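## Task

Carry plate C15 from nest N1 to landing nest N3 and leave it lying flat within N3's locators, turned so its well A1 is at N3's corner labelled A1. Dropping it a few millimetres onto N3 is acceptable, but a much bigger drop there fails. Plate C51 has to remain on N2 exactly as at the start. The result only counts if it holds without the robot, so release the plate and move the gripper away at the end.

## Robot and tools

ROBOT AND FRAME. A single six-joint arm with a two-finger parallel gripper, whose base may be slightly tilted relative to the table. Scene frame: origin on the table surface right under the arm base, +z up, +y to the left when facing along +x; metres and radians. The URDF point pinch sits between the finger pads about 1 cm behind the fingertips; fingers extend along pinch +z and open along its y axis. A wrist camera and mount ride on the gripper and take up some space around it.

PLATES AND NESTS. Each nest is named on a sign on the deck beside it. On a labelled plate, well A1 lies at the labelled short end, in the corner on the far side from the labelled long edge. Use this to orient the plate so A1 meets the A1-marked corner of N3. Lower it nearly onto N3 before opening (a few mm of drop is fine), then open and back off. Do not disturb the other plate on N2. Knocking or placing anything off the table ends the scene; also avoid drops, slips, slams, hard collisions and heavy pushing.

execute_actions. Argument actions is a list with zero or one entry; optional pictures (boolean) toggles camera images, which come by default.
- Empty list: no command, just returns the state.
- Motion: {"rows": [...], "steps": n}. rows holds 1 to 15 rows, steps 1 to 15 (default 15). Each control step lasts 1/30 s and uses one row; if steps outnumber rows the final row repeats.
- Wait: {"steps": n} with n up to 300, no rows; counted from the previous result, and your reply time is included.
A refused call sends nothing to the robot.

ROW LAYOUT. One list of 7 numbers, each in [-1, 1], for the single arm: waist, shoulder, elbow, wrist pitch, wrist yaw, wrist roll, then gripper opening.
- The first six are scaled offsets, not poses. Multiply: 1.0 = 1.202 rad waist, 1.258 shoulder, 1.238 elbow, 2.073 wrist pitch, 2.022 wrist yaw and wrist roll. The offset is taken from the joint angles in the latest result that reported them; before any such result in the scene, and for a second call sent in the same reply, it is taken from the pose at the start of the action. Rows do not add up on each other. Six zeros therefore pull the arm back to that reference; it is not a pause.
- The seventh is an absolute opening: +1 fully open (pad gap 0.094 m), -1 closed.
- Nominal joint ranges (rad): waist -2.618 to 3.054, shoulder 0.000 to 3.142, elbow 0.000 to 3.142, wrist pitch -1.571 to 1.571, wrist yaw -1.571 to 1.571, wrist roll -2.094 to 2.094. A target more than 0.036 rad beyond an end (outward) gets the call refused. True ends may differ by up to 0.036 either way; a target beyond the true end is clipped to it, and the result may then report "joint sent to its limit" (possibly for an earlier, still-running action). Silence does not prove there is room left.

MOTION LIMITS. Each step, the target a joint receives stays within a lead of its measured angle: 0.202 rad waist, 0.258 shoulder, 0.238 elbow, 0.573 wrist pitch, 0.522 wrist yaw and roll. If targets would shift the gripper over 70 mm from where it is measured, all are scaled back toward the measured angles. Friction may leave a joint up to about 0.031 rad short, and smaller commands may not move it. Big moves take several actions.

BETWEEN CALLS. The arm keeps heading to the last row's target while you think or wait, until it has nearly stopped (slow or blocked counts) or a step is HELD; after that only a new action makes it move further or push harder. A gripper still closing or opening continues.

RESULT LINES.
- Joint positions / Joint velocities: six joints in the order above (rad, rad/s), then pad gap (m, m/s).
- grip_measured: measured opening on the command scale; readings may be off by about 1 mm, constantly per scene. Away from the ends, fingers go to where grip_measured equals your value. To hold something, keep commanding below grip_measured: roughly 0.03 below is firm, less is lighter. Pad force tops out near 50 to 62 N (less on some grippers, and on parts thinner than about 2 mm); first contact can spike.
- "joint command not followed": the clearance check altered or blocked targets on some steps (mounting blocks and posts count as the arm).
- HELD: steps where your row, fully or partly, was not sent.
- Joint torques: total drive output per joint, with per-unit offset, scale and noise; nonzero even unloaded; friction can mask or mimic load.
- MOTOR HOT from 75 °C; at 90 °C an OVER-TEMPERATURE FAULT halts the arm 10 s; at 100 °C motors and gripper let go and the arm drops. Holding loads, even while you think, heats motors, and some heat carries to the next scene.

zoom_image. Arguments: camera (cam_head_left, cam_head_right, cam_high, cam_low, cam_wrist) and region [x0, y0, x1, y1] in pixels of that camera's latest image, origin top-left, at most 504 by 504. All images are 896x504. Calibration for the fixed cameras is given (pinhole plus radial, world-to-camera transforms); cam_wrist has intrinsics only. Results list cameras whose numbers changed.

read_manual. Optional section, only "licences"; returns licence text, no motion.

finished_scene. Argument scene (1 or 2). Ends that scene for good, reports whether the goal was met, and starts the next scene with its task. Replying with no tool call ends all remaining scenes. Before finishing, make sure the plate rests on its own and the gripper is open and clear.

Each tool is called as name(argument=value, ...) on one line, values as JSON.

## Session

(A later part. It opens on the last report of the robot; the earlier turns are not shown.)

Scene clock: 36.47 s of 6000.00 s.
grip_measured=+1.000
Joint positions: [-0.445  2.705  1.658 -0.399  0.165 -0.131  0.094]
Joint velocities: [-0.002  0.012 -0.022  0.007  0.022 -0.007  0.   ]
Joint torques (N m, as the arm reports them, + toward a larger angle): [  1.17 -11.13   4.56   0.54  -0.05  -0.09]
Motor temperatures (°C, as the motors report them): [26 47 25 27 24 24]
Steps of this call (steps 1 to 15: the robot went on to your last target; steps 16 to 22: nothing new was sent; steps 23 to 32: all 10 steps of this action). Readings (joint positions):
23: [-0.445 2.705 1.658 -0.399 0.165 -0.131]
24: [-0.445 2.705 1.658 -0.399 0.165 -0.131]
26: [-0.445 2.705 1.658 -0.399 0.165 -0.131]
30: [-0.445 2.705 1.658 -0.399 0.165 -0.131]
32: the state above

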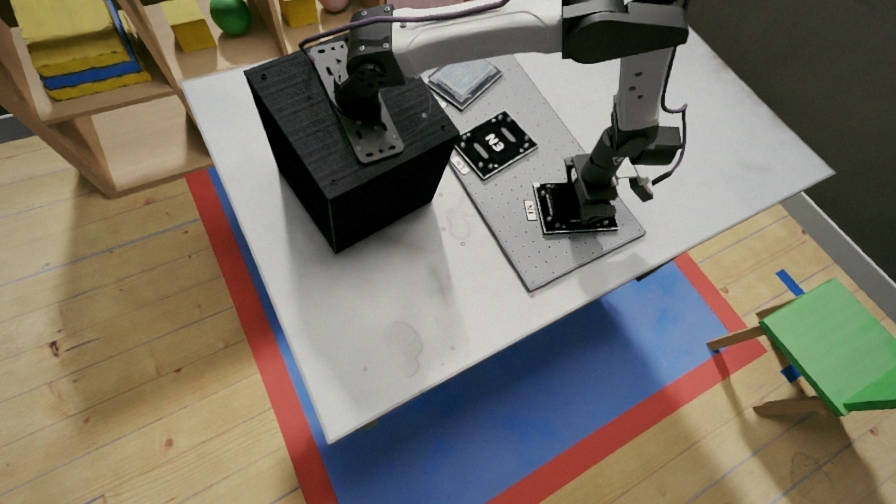

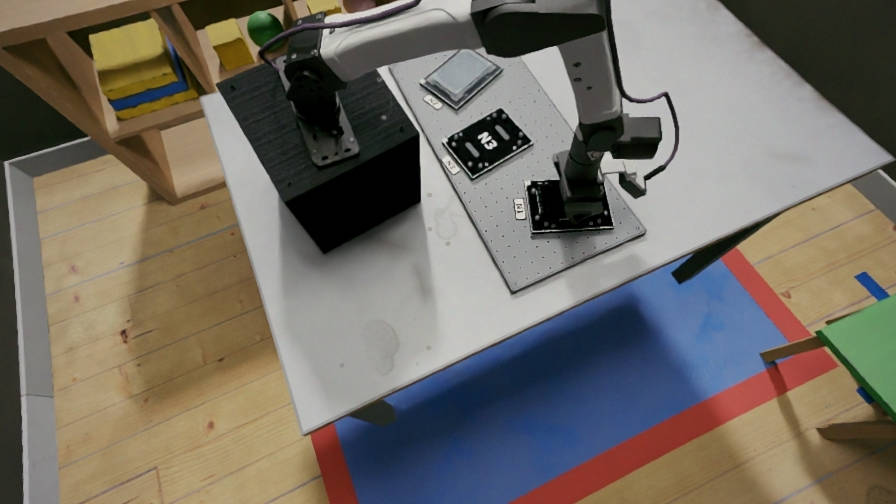

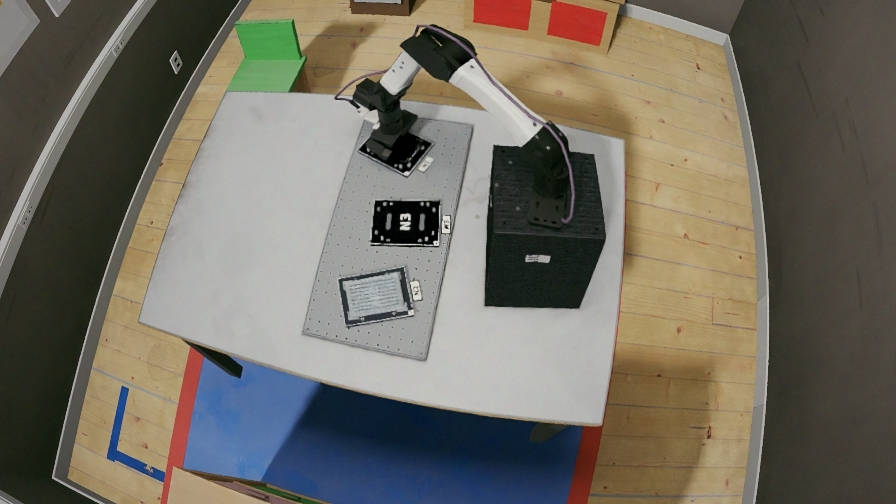

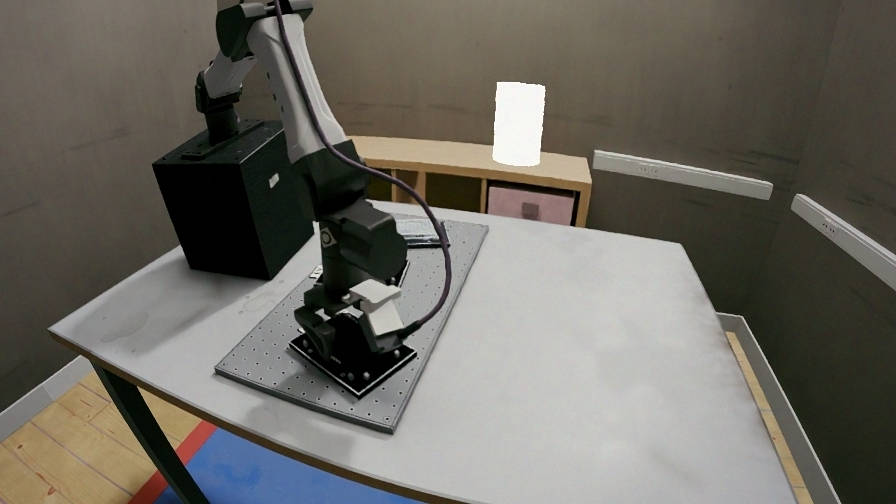

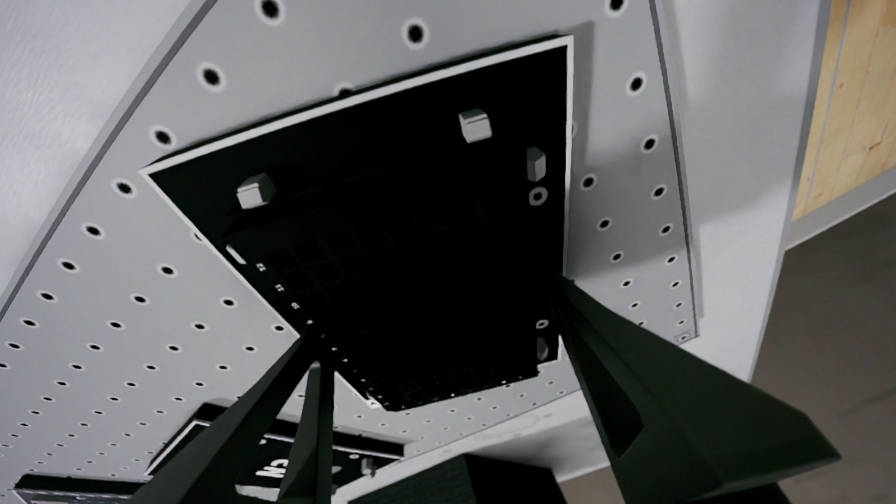

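execute_actions(actions=[{"rows":[[0,0,0,0,0,0,0.9],[0,0,0,0,0,0,0.82],[0,0,0,0,0,0,0.76],[0,0,0,0,0,0,0.72],[0,0,0,0,0,0,0.7]],"steps":15}])

Scene clock: 37.73 s of 6000.00 s.
grip_measured=+0.745
Joint positions: [-0.445  2.705  1.658 -0.399  0.161 -0.131  0.082]
Joint velocities: [ 0.007 -0.002 -0.002  0.007  0.007  0.007 -0.001]
Joint torques (N m, as the arm reports them, + toward a larger angle): [  1.14 -13.93   4.55   0.55   0.01  -0.09]
Motor temperatures (°C, as the motors report them): [26 47 25 27 24 24]
Steps of this call (steps 1 to 15: the robot went on to your last target; steps 16 to 23: nothing new was sent; steps 24 to 38: all 15 steps of this action). Readings (joint positions):
24: [-0.445 2.705 1.658 -0.399 0.164 -0.131]
25: [-0.445 2.705 1.658 -0.399 0.164 -0.131]
27: [-0.445 2.705 1.658 -0.399 0.161 -0.131]
31: [-0.445 2.705 1.658 -0.399 0.161 -0.131]
38: the state above

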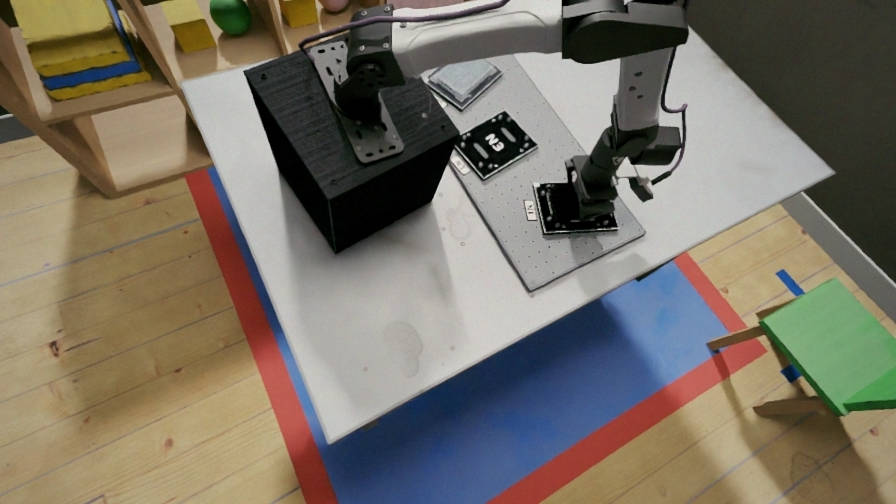

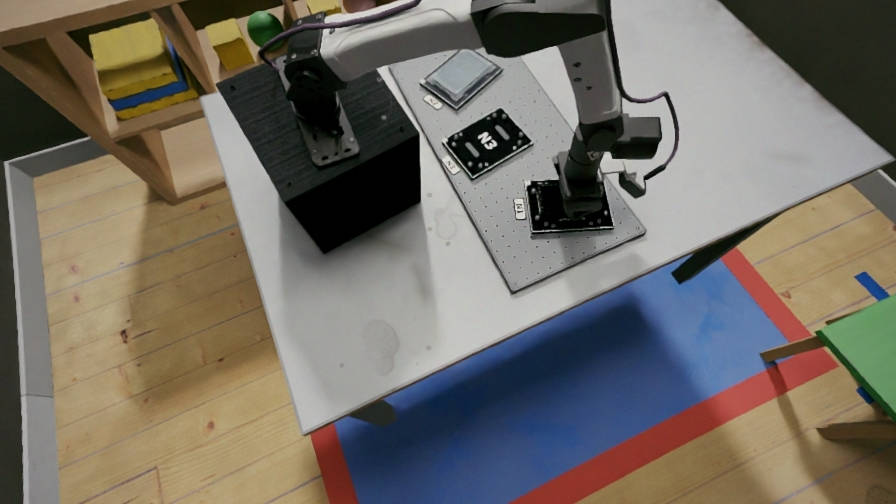

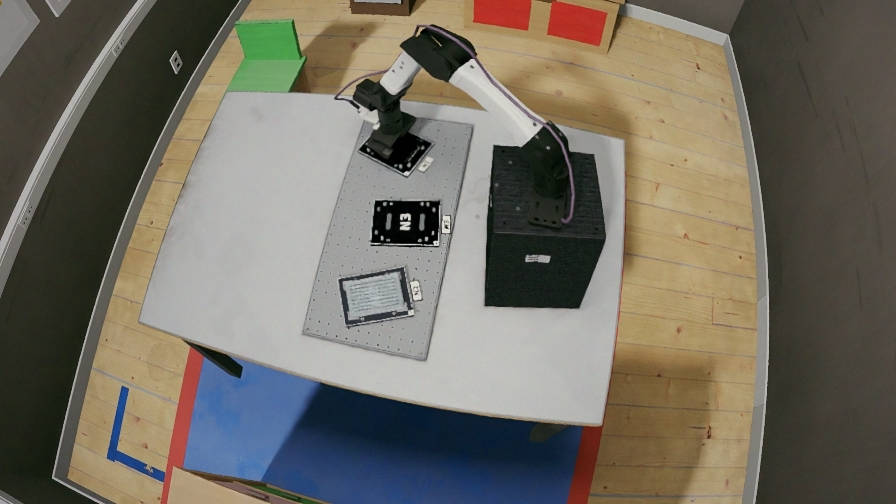

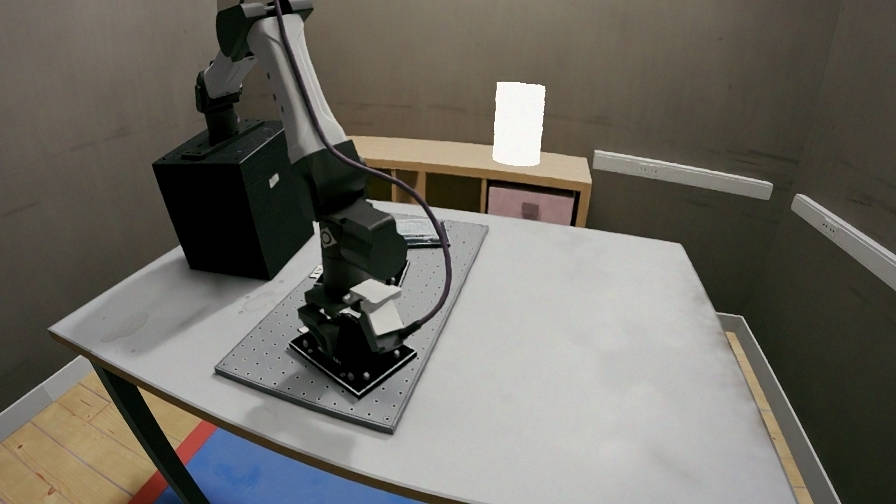

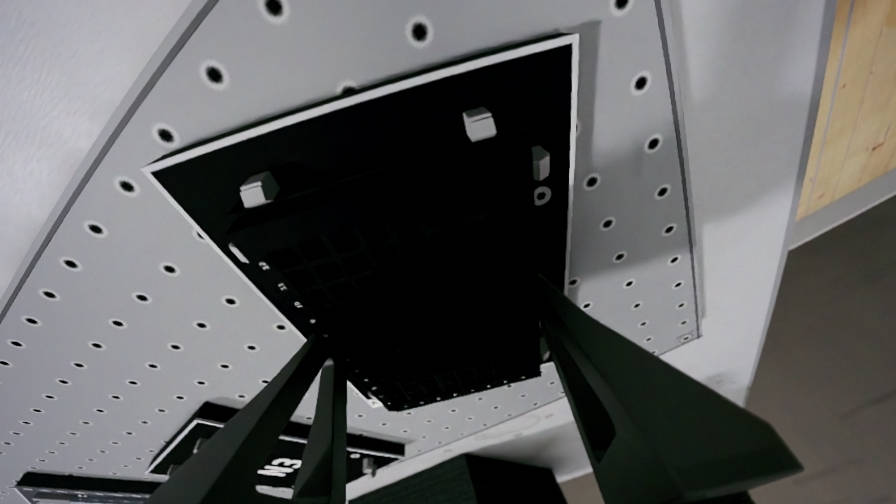

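execute_actions(actions=[{"rows":[[0,-0.015,-0.003,-0.004,0,0,0.71],[0,-0.03,-0.008,-0.01,0,0,0.71],[0,-0.045,-0.013,-0.016,0,0,0.71],[0,-0.06,-0.018,-0.022,0,0,0.71],[0,-0.075,-0.024,-0.029,0,0,0.71],[0,-0.09,-0.03,-0.036,0,0,0.71],[0,-0.105,-0.035,-0.042,0,0,0.71],[0,-0.12,-0.04,-0.048,0,0,0.71],[0,-0.135,-0.045,-0.054,0,0,0.71],[0,-0.15,-0.05,-0.06,0,0,0.71]],"steps":15}])

Scene clock: 44.37 s of 6000.00 s.
grip_measured=+0.745
Joint positions: [-0.445  2.526  1.612 -0.495  0.157 -0.131  0.082]
Joint velocities: [ 0.012 -0.076 -0.007 -0.037  0.066  0.022 -0.   ]
Joint torques (N m, as the arm reports them, + toward a larger angle): [  1.17 -14.36   4.03   0.39   0.    -0.1 ]
Motor temperatures (°C, as the motors report them): [26 49 25 27 24 24]
Steps of this call (steps 1 to 15: the robot went on to your last target; steps 16 to 90: nothing new was sent; then 3.13 s passed at rest; steps 91 to 105: all 15 steps of this action). Readings (joint positions):
91: [-0.445 2.705 1.658 -0.399 0.161 -0.131]
92: [-0.445 2.705 1.658 -0.400 0.161 -0.131]
94: [-0.445 2.695 1.654 -0.407 0.159 -0.131]
98: [-0.445 2.631 1.627 -0.449 0.157 -0.131]
105: the state above

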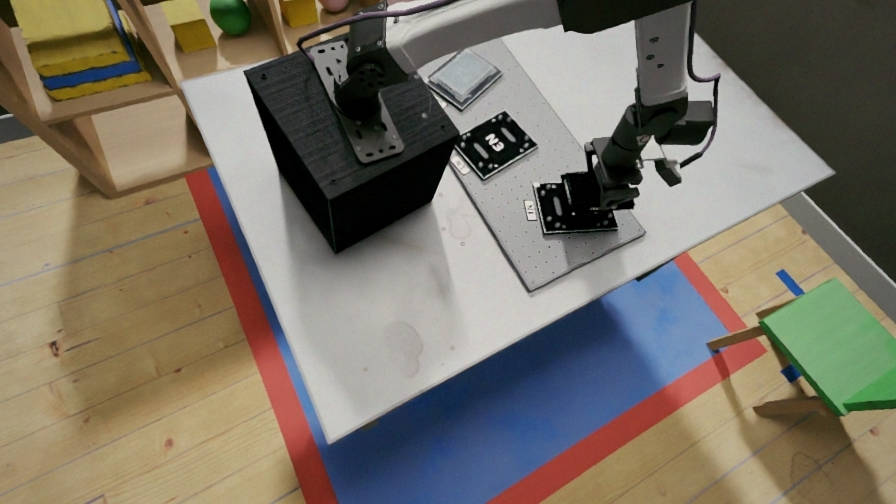

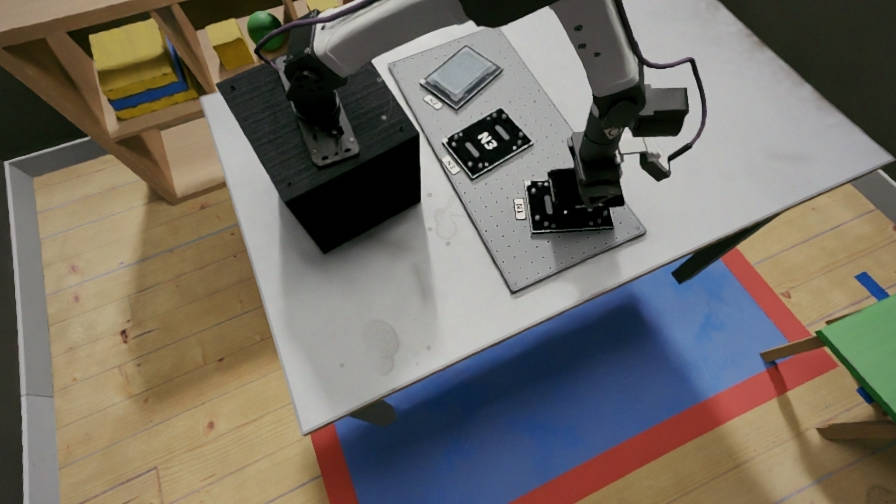

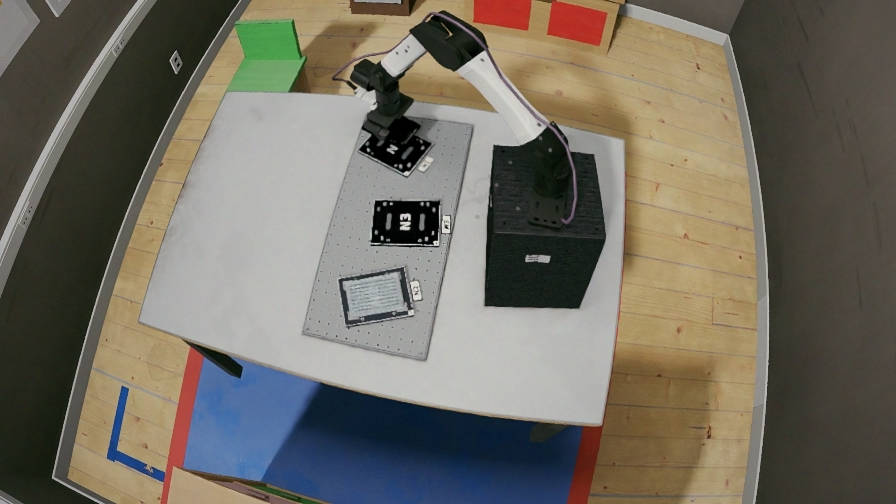

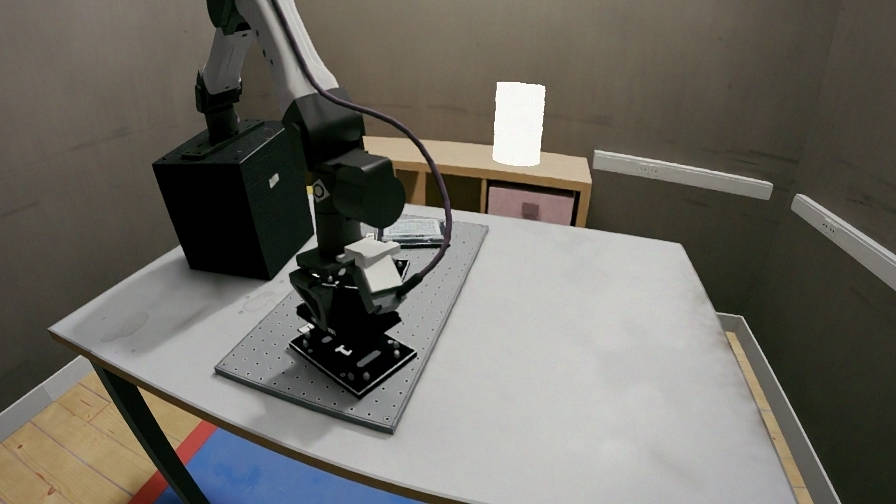

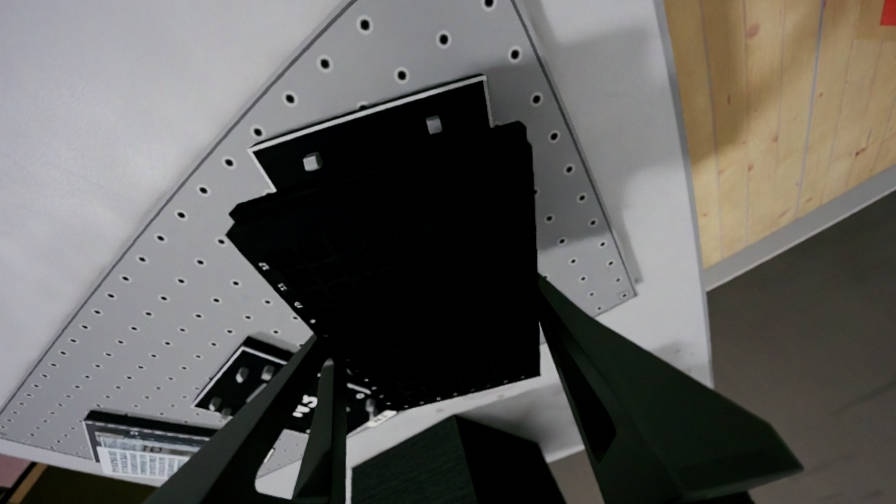

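execute_actions(actions=[{"rows":[[0.012,-0.003,-0.014,0.005,0,0.001,0.71],[0.035,-0.007,-0.04,0.015,0.001,0.002,0.71],[0.065,-0.013,-0.075,0.028,0.002,0.004,0.71],[0.1,-0.02,-0.115,0.043,0.003,0.006,0.71],[0.14,-0.027,-0.16,0.06,0.005,0.008,0.71],[0.18,-0.034,-0.205,0.077,0.006,0.01,0.71],[0.22,-0.041,-0.25,0.094,0.007,0.013,0.71],[0.26,-0.048,-0.295,0.111,0.008,0.015,0.71],[0.3,-0.055,-0.34,0.128,0.01,0.017,0.71],[0.335,-0.062,-0.382,0.143,0.011,0.019,0.71],[0.365,-0.068,-0.418,0.156,0.012,0.021,0.71],[0.39,-0.073,-0.448,0.167,0.013,0.023,0.71],[0.41,-0.077,-0.47,0.175,0.014,0.024,0.71],[0.423,-0.079,-0.485,0.181,0.014,0.025,0.71],[0.43,-0.08,-0.492,0.184,0.014,0.025,0.71]],"steps":15}], pictures=false)

execute_actions(actions=[{"steps":25}])

Scene clock: 48.83 s of 6000.00 s.
grip_measured=+0.745
Joint positions: [ 0.085  2.474  1.036 -0.207  0.166 -0.106  0.082]
Joint velocities: [ 0.501  0.007 -0.725  0.212 -0.051  0.007 -0.001]
Joint torques (N m, as the arm reports them, + toward a larger angle): [ -2.09 -14.23   3.82   0.88   0.25   0.09]
Motor temperatures (°C, as the motors report them): [26 50 25 27 24 24]
Steps of this call (steps 1 to 30: the robot went on to your last target; steps 31 to 90: nothing new was sent; then 0.97 s passed at rest; steps 91 to 105: all 15 steps of this action). Readings (joint positions):
91: [-0.444 2.526 1.610 -0.516 0.157 -0.131]
92: [-0.441 2.526 1.603 -0.505 0.158 -0.131]
94: [-0.416 2.519 1.560 -0.460 0.165 -0.130]
98: [-0.260 2.499 1.380 -0.362 0.174 -0.122]
105: the state above

Scene clock: 49.67 s of 6000.00 s.
grip_measured=+0.745
Joint positions: [ 0.075  2.452  1.002 -0.124  0.177 -0.091  0.082]
Joint velocities: [-0.022 -0.012  0.017 -0.022 -0.007 -0.022  0.001]
Joint torques (N m, as the arm reports them, + toward a larger angle): [  0.84 -12.32   2.82   0.52   0.05   0.01]
Motor temperatures (°C, as the motors report them): [26 50 25 27 24 24]
Steps of this call (steps 1 to 25: the robot went on to your last target). Readings (joint positions):
1: [0.096 2.474 1.016 -0.201 0.166 -0.104]
2: [0.096 2.474 1.005 -0.196 0.166 -0.102]
4: [0.086 2.474 1.002 -0.180 0.169 -0.099]
8: [0.075 2.457 1.002 -0.145 0.176 -0.094]
25: the state above

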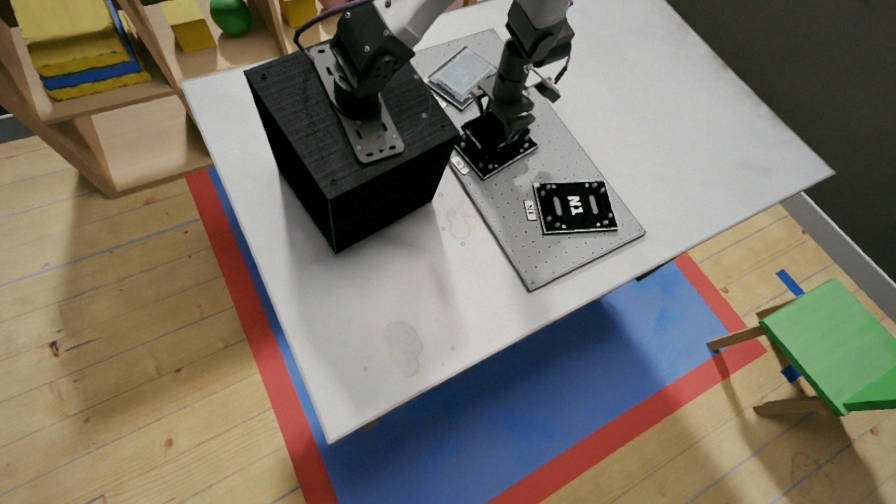

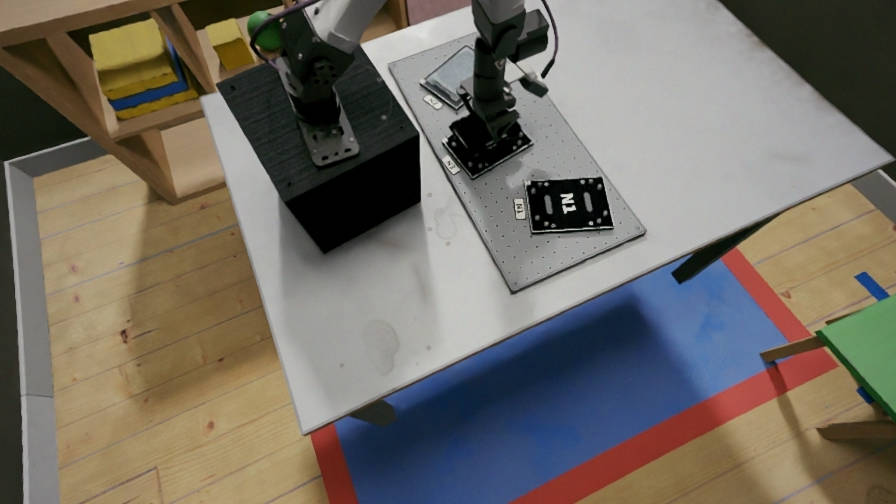

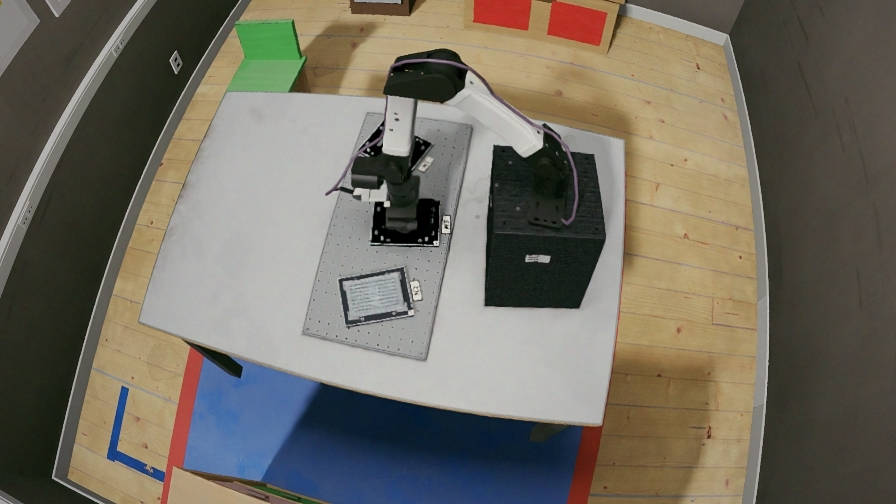

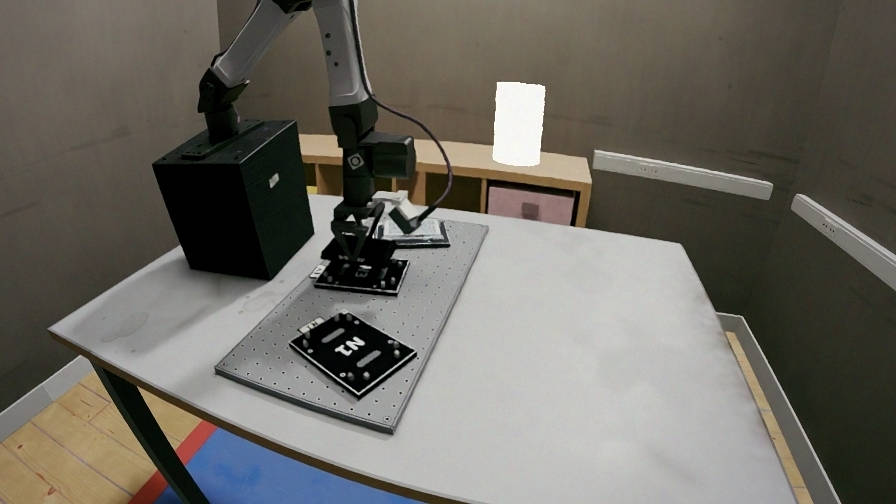

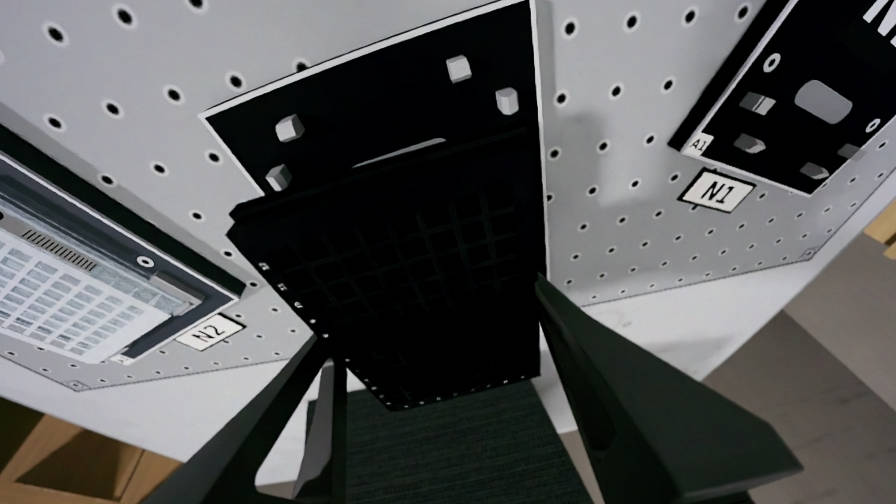

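execute_actions(actions=[{"rows":[[-0.003,0.008,0.01,0.001,0,-0.004,0.71],[-0.006,0.018,0.02,0.003,0,-0.009,0.71],[-0.009,0.028,0.03,0.004,0,-0.014,0.71],[-0.012,0.038,0.04,0.006,0,-0.019,0.71],[-0.014,0.046,0.05,0.007,0,-0.023,0.71],[-0.015,0.052,0.058,0.008,0,-0.026,0.71]],"steps":15}])

Scene clock: 52.70 s of 6000.00 s.
grip_measured=+0.745
Joint positions: [ 0.063  2.5    1.056 -0.114  0.177 -0.131  0.082]
Joint velocities: [-0.007 -0.007  0.012  0.051 -0.051 -0.11   0.001]
Joint torques (N m, as the arm reports them, + toward a larger angle): [ 0.72 -9.41  4.12  0.51 -0.06 -0.21]
Motor temperatures (°C, as the motors report them): [26 50 25 27 24 24]
Steps of this call (steps 1 to 15: the robot went on to your last target; steps 16 to 76: nothing new was sent; steps 77 to 91: all 15 steps of this action). Readings (joint positions):
77: [0.075 2.452 1.002 -0.123 0.177 -0.091]
78: [0.075 2.452 1.002 -0.123 0.177 -0.093]
80: [0.074 2.460 1.013 -0.124 0.177 -0.100]
84: [0.065 2.496 1.053 -0.117 0.177 -0.119]
91: the state above

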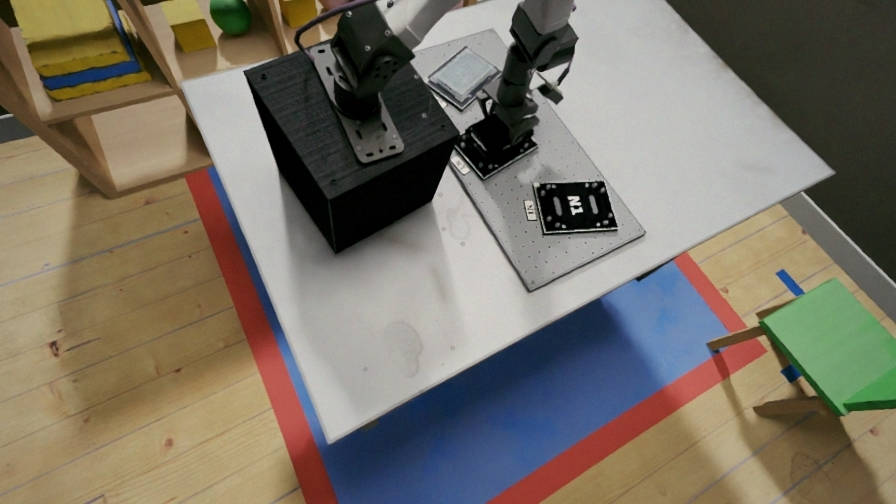

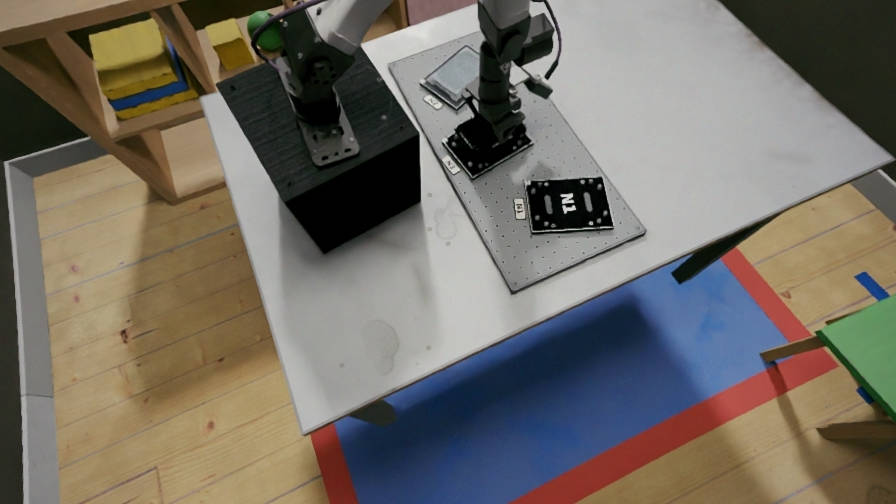

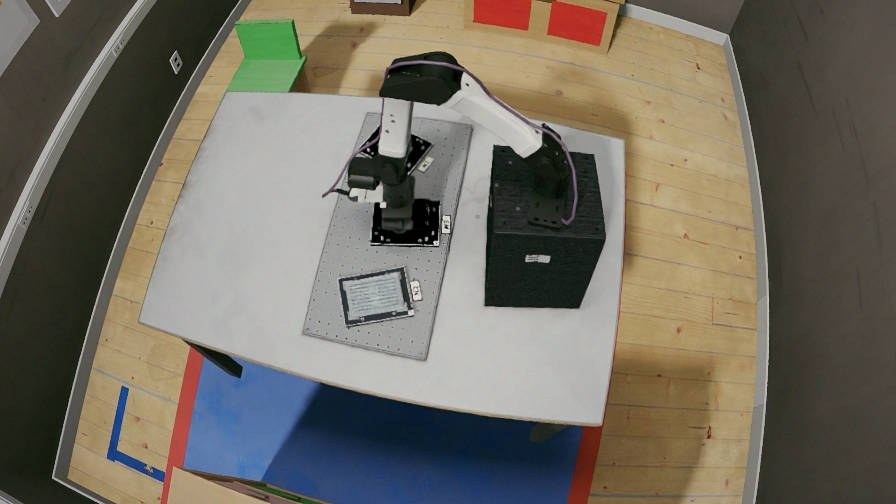

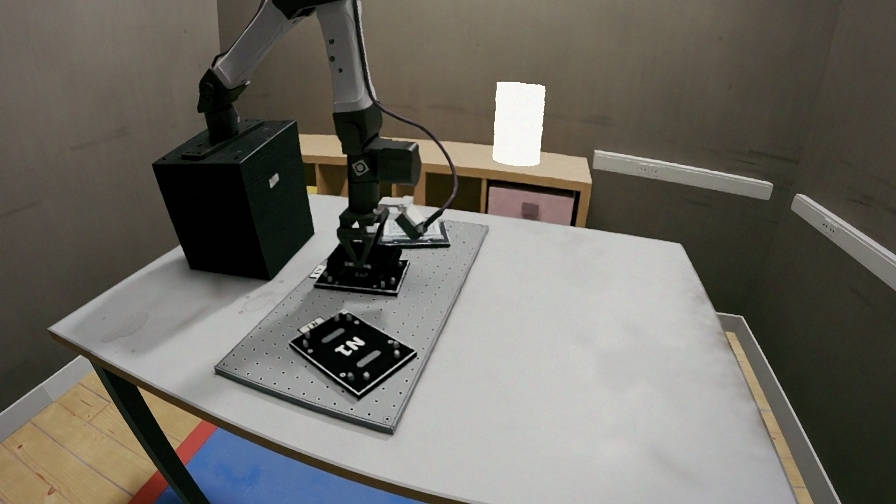

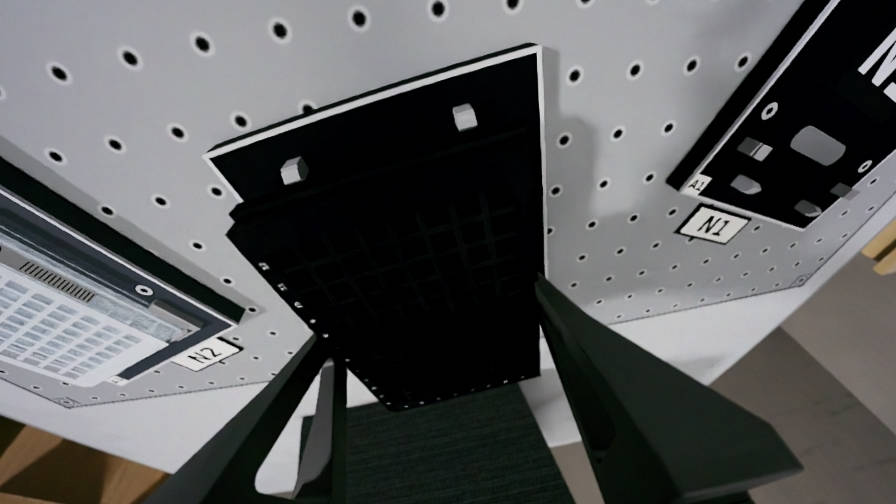

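execute_actions(actions=[{"rows":[[-0.002,0.008,0.005,0.003,0,-0.002,0.71],[-0.004,0.016,0.01,0.006,0,-0.004,0.71],[-0.006,0.024,0.015,0.009,0,-0.006,0.71],[-0.008,0.032,0.02,0.012,0,-0.006,0.71],[-0.008,0.04,0.024,0.014,0,-0.006,0.71],[-0.008,0.046,0.027,0.016,0,-0.006,0.71]],"steps":15}])

Scene clock: 55.53 s of 6000.00 s.
grip_measured=+0.745
Joint positions: [ 0.063  2.544  1.072 -0.093  0.177 -0.134  0.082]
Joint velocities: [ 0.012 -0.007 -0.007 -0.037  0.007  0.051 -0.   ]
Joint torques (N m, as the arm reports them, + toward a larger angle): [ 0.45 -9.67  4.1   0.53 -0.05 -0.2 ]
Motor temperatures (°C, as the motors report them): [26 50 25 27 24 24]
Steps of this call (steps 1 to 15: the robot went on to your last target; steps 16 to 70: nothing new was sent; steps 71 to 85: all 15 steps of this action). Readings (joint positions):
71: [0.063 2.500 1.056 -0.114 0.177 -0.134]
72: [0.063 2.500 1.056 -0.114 0.177 -0.134]
74: [0.063 2.502 1.057 -0.111 0.177 -0.134]
78: [0.063 2.533 1.072 -0.096 0.177 -0.134]
85: the state above

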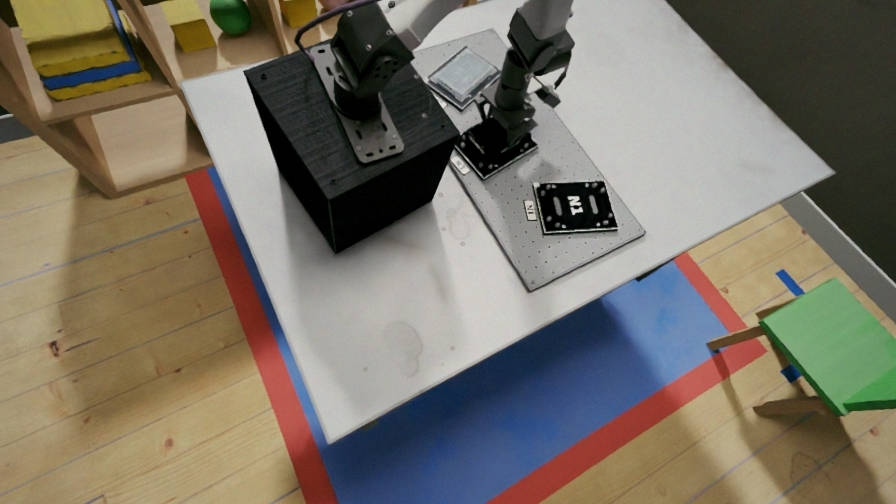

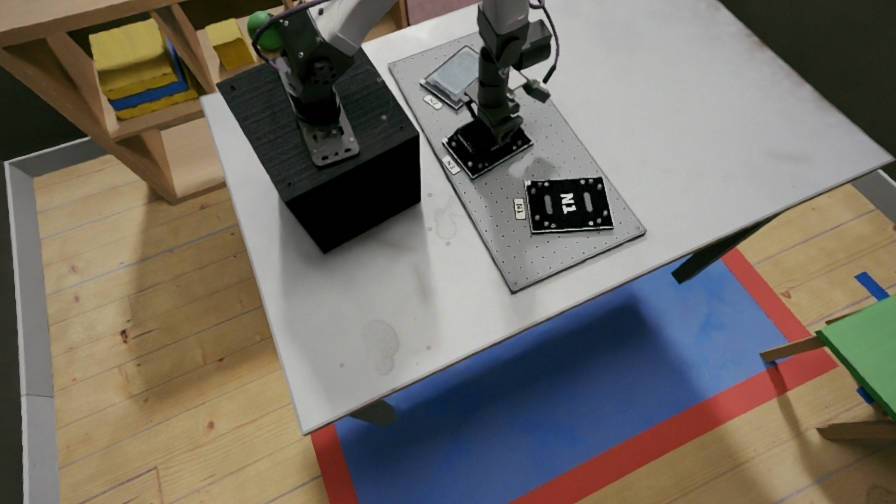

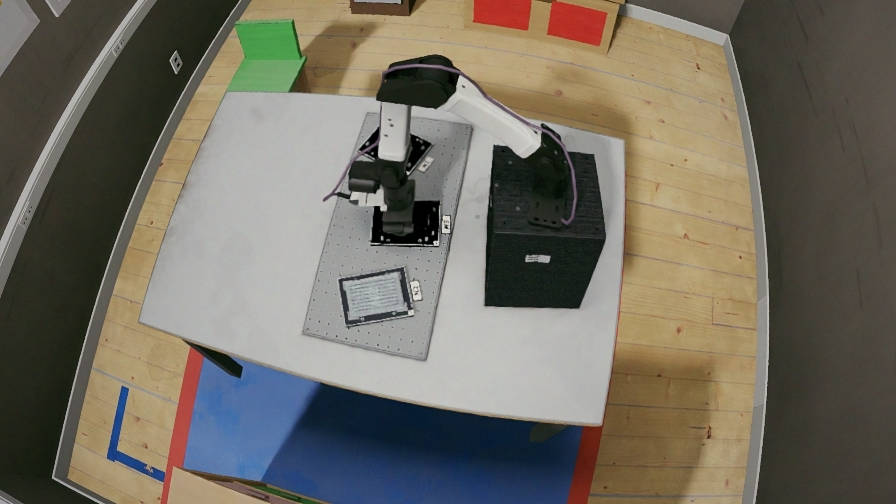

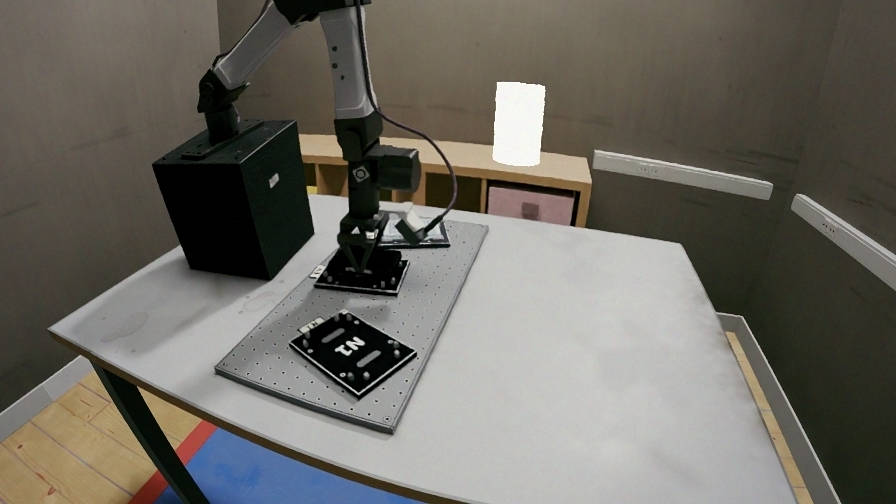

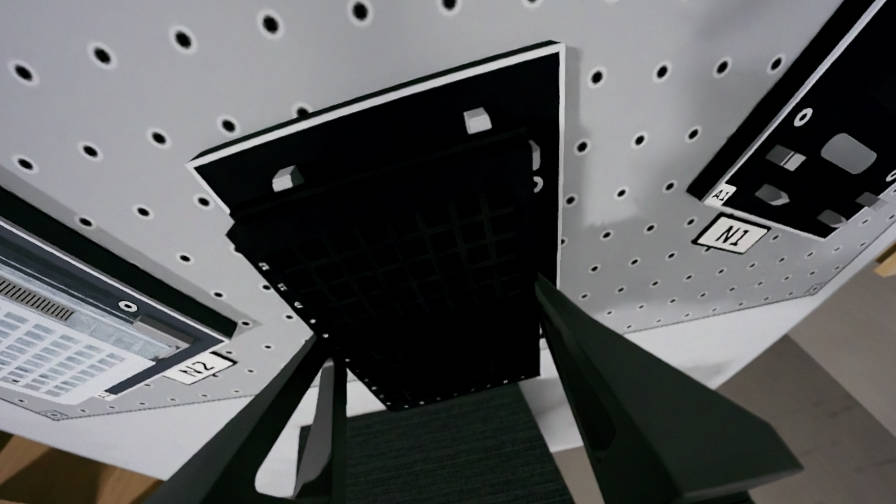

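execute_actions(actions=[{"rows":[[-0.006,0,0,0,0,-0.005,0.71],[-0.012,0,0,0,0,-0.01,0.71],[-0.019,0,0,0,0,-0.015,0.71]],"steps":12}])

Scene clock: 57.17 s of 6000.00 s.
grip_measured=+0.745
Joint positions: [ 0.044  2.544  1.072 -0.092  0.177 -0.151  0.082]
Joint velocities: [-0.032  0.002 -0.007 -0.022 -0.037  0.022 -0.   ]
Joint torques (N m, as the arm reports them, + toward a larger angle): [  0.68 -10.8    2.57   0.43  -0.05  -0.24]
Motor temperatures (°C, as the motors report them): [26 49 25 27 24 24]
Steps of this call (steps 1 to 15: the robot went on to your last target; steps 16 to 37: nothing new was sent; steps 38 to 49: all 12 steps of this action). Readings (joint positions):
38: [0.063 2.544 1.072 -0.092 0.177 -0.134]
39: [0.062 2.544 1.072 -0.092 0.177 -0.135]
41: [0.056 2.544 1.072 -0.092 0.177 -0.142]
45: [0.044 2.544 1.072 -0.092 0.177 -0.149]
49: the state above

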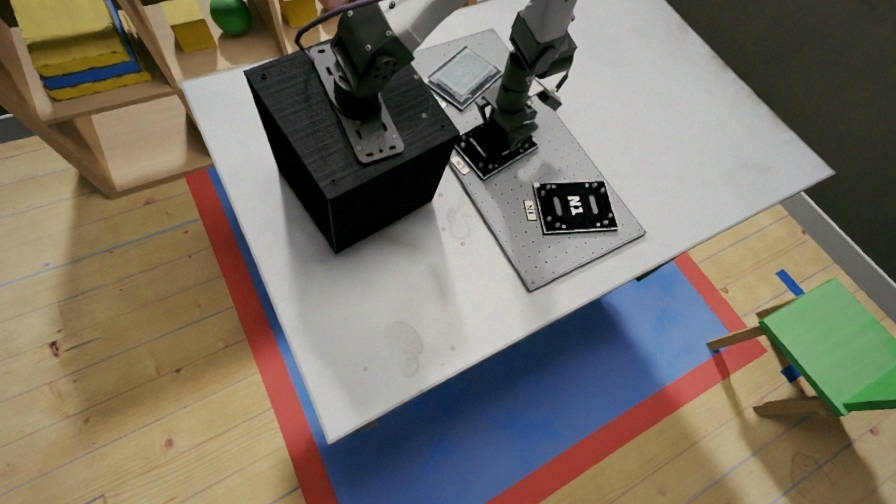

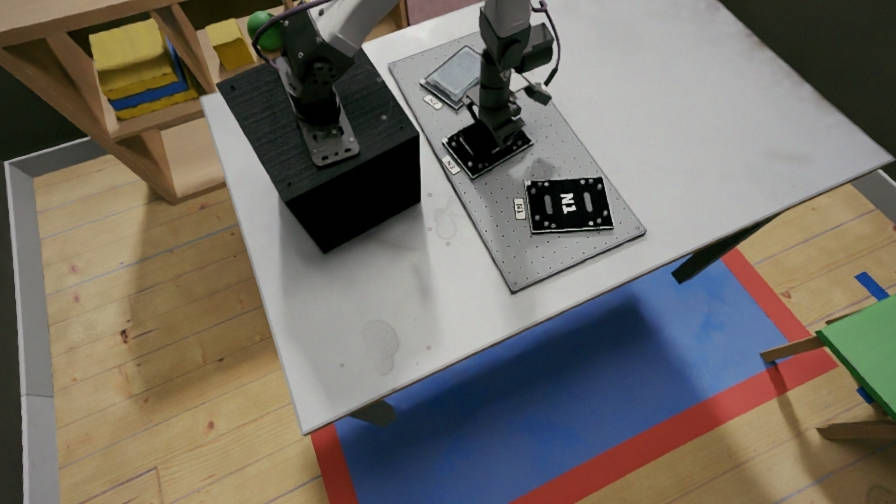

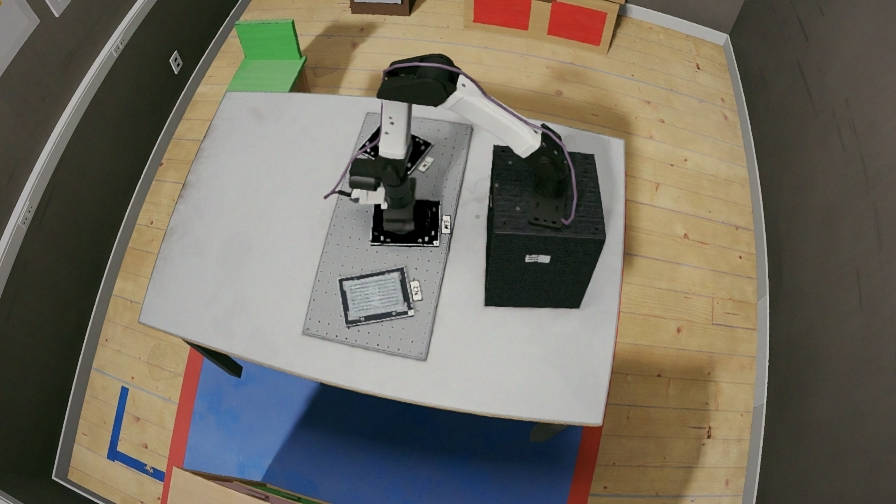

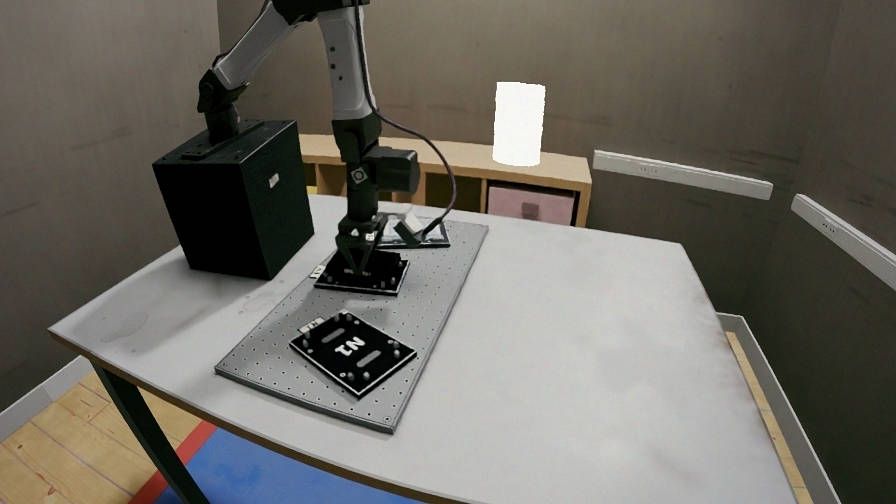

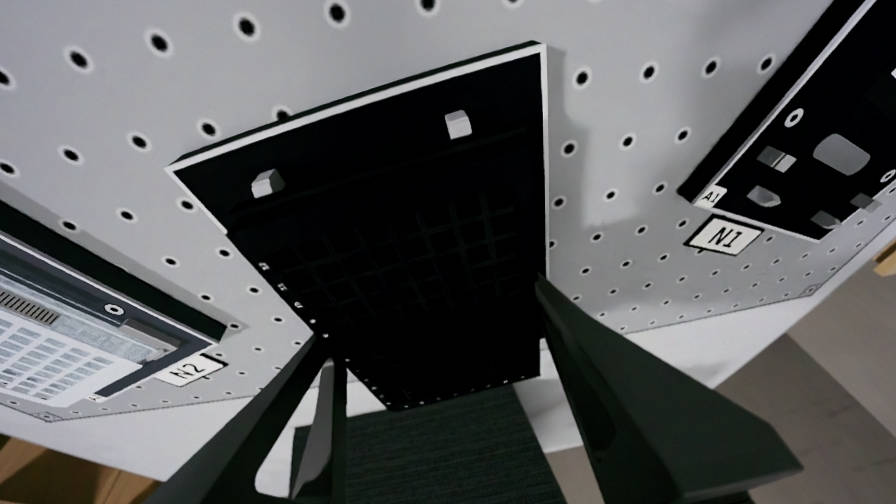

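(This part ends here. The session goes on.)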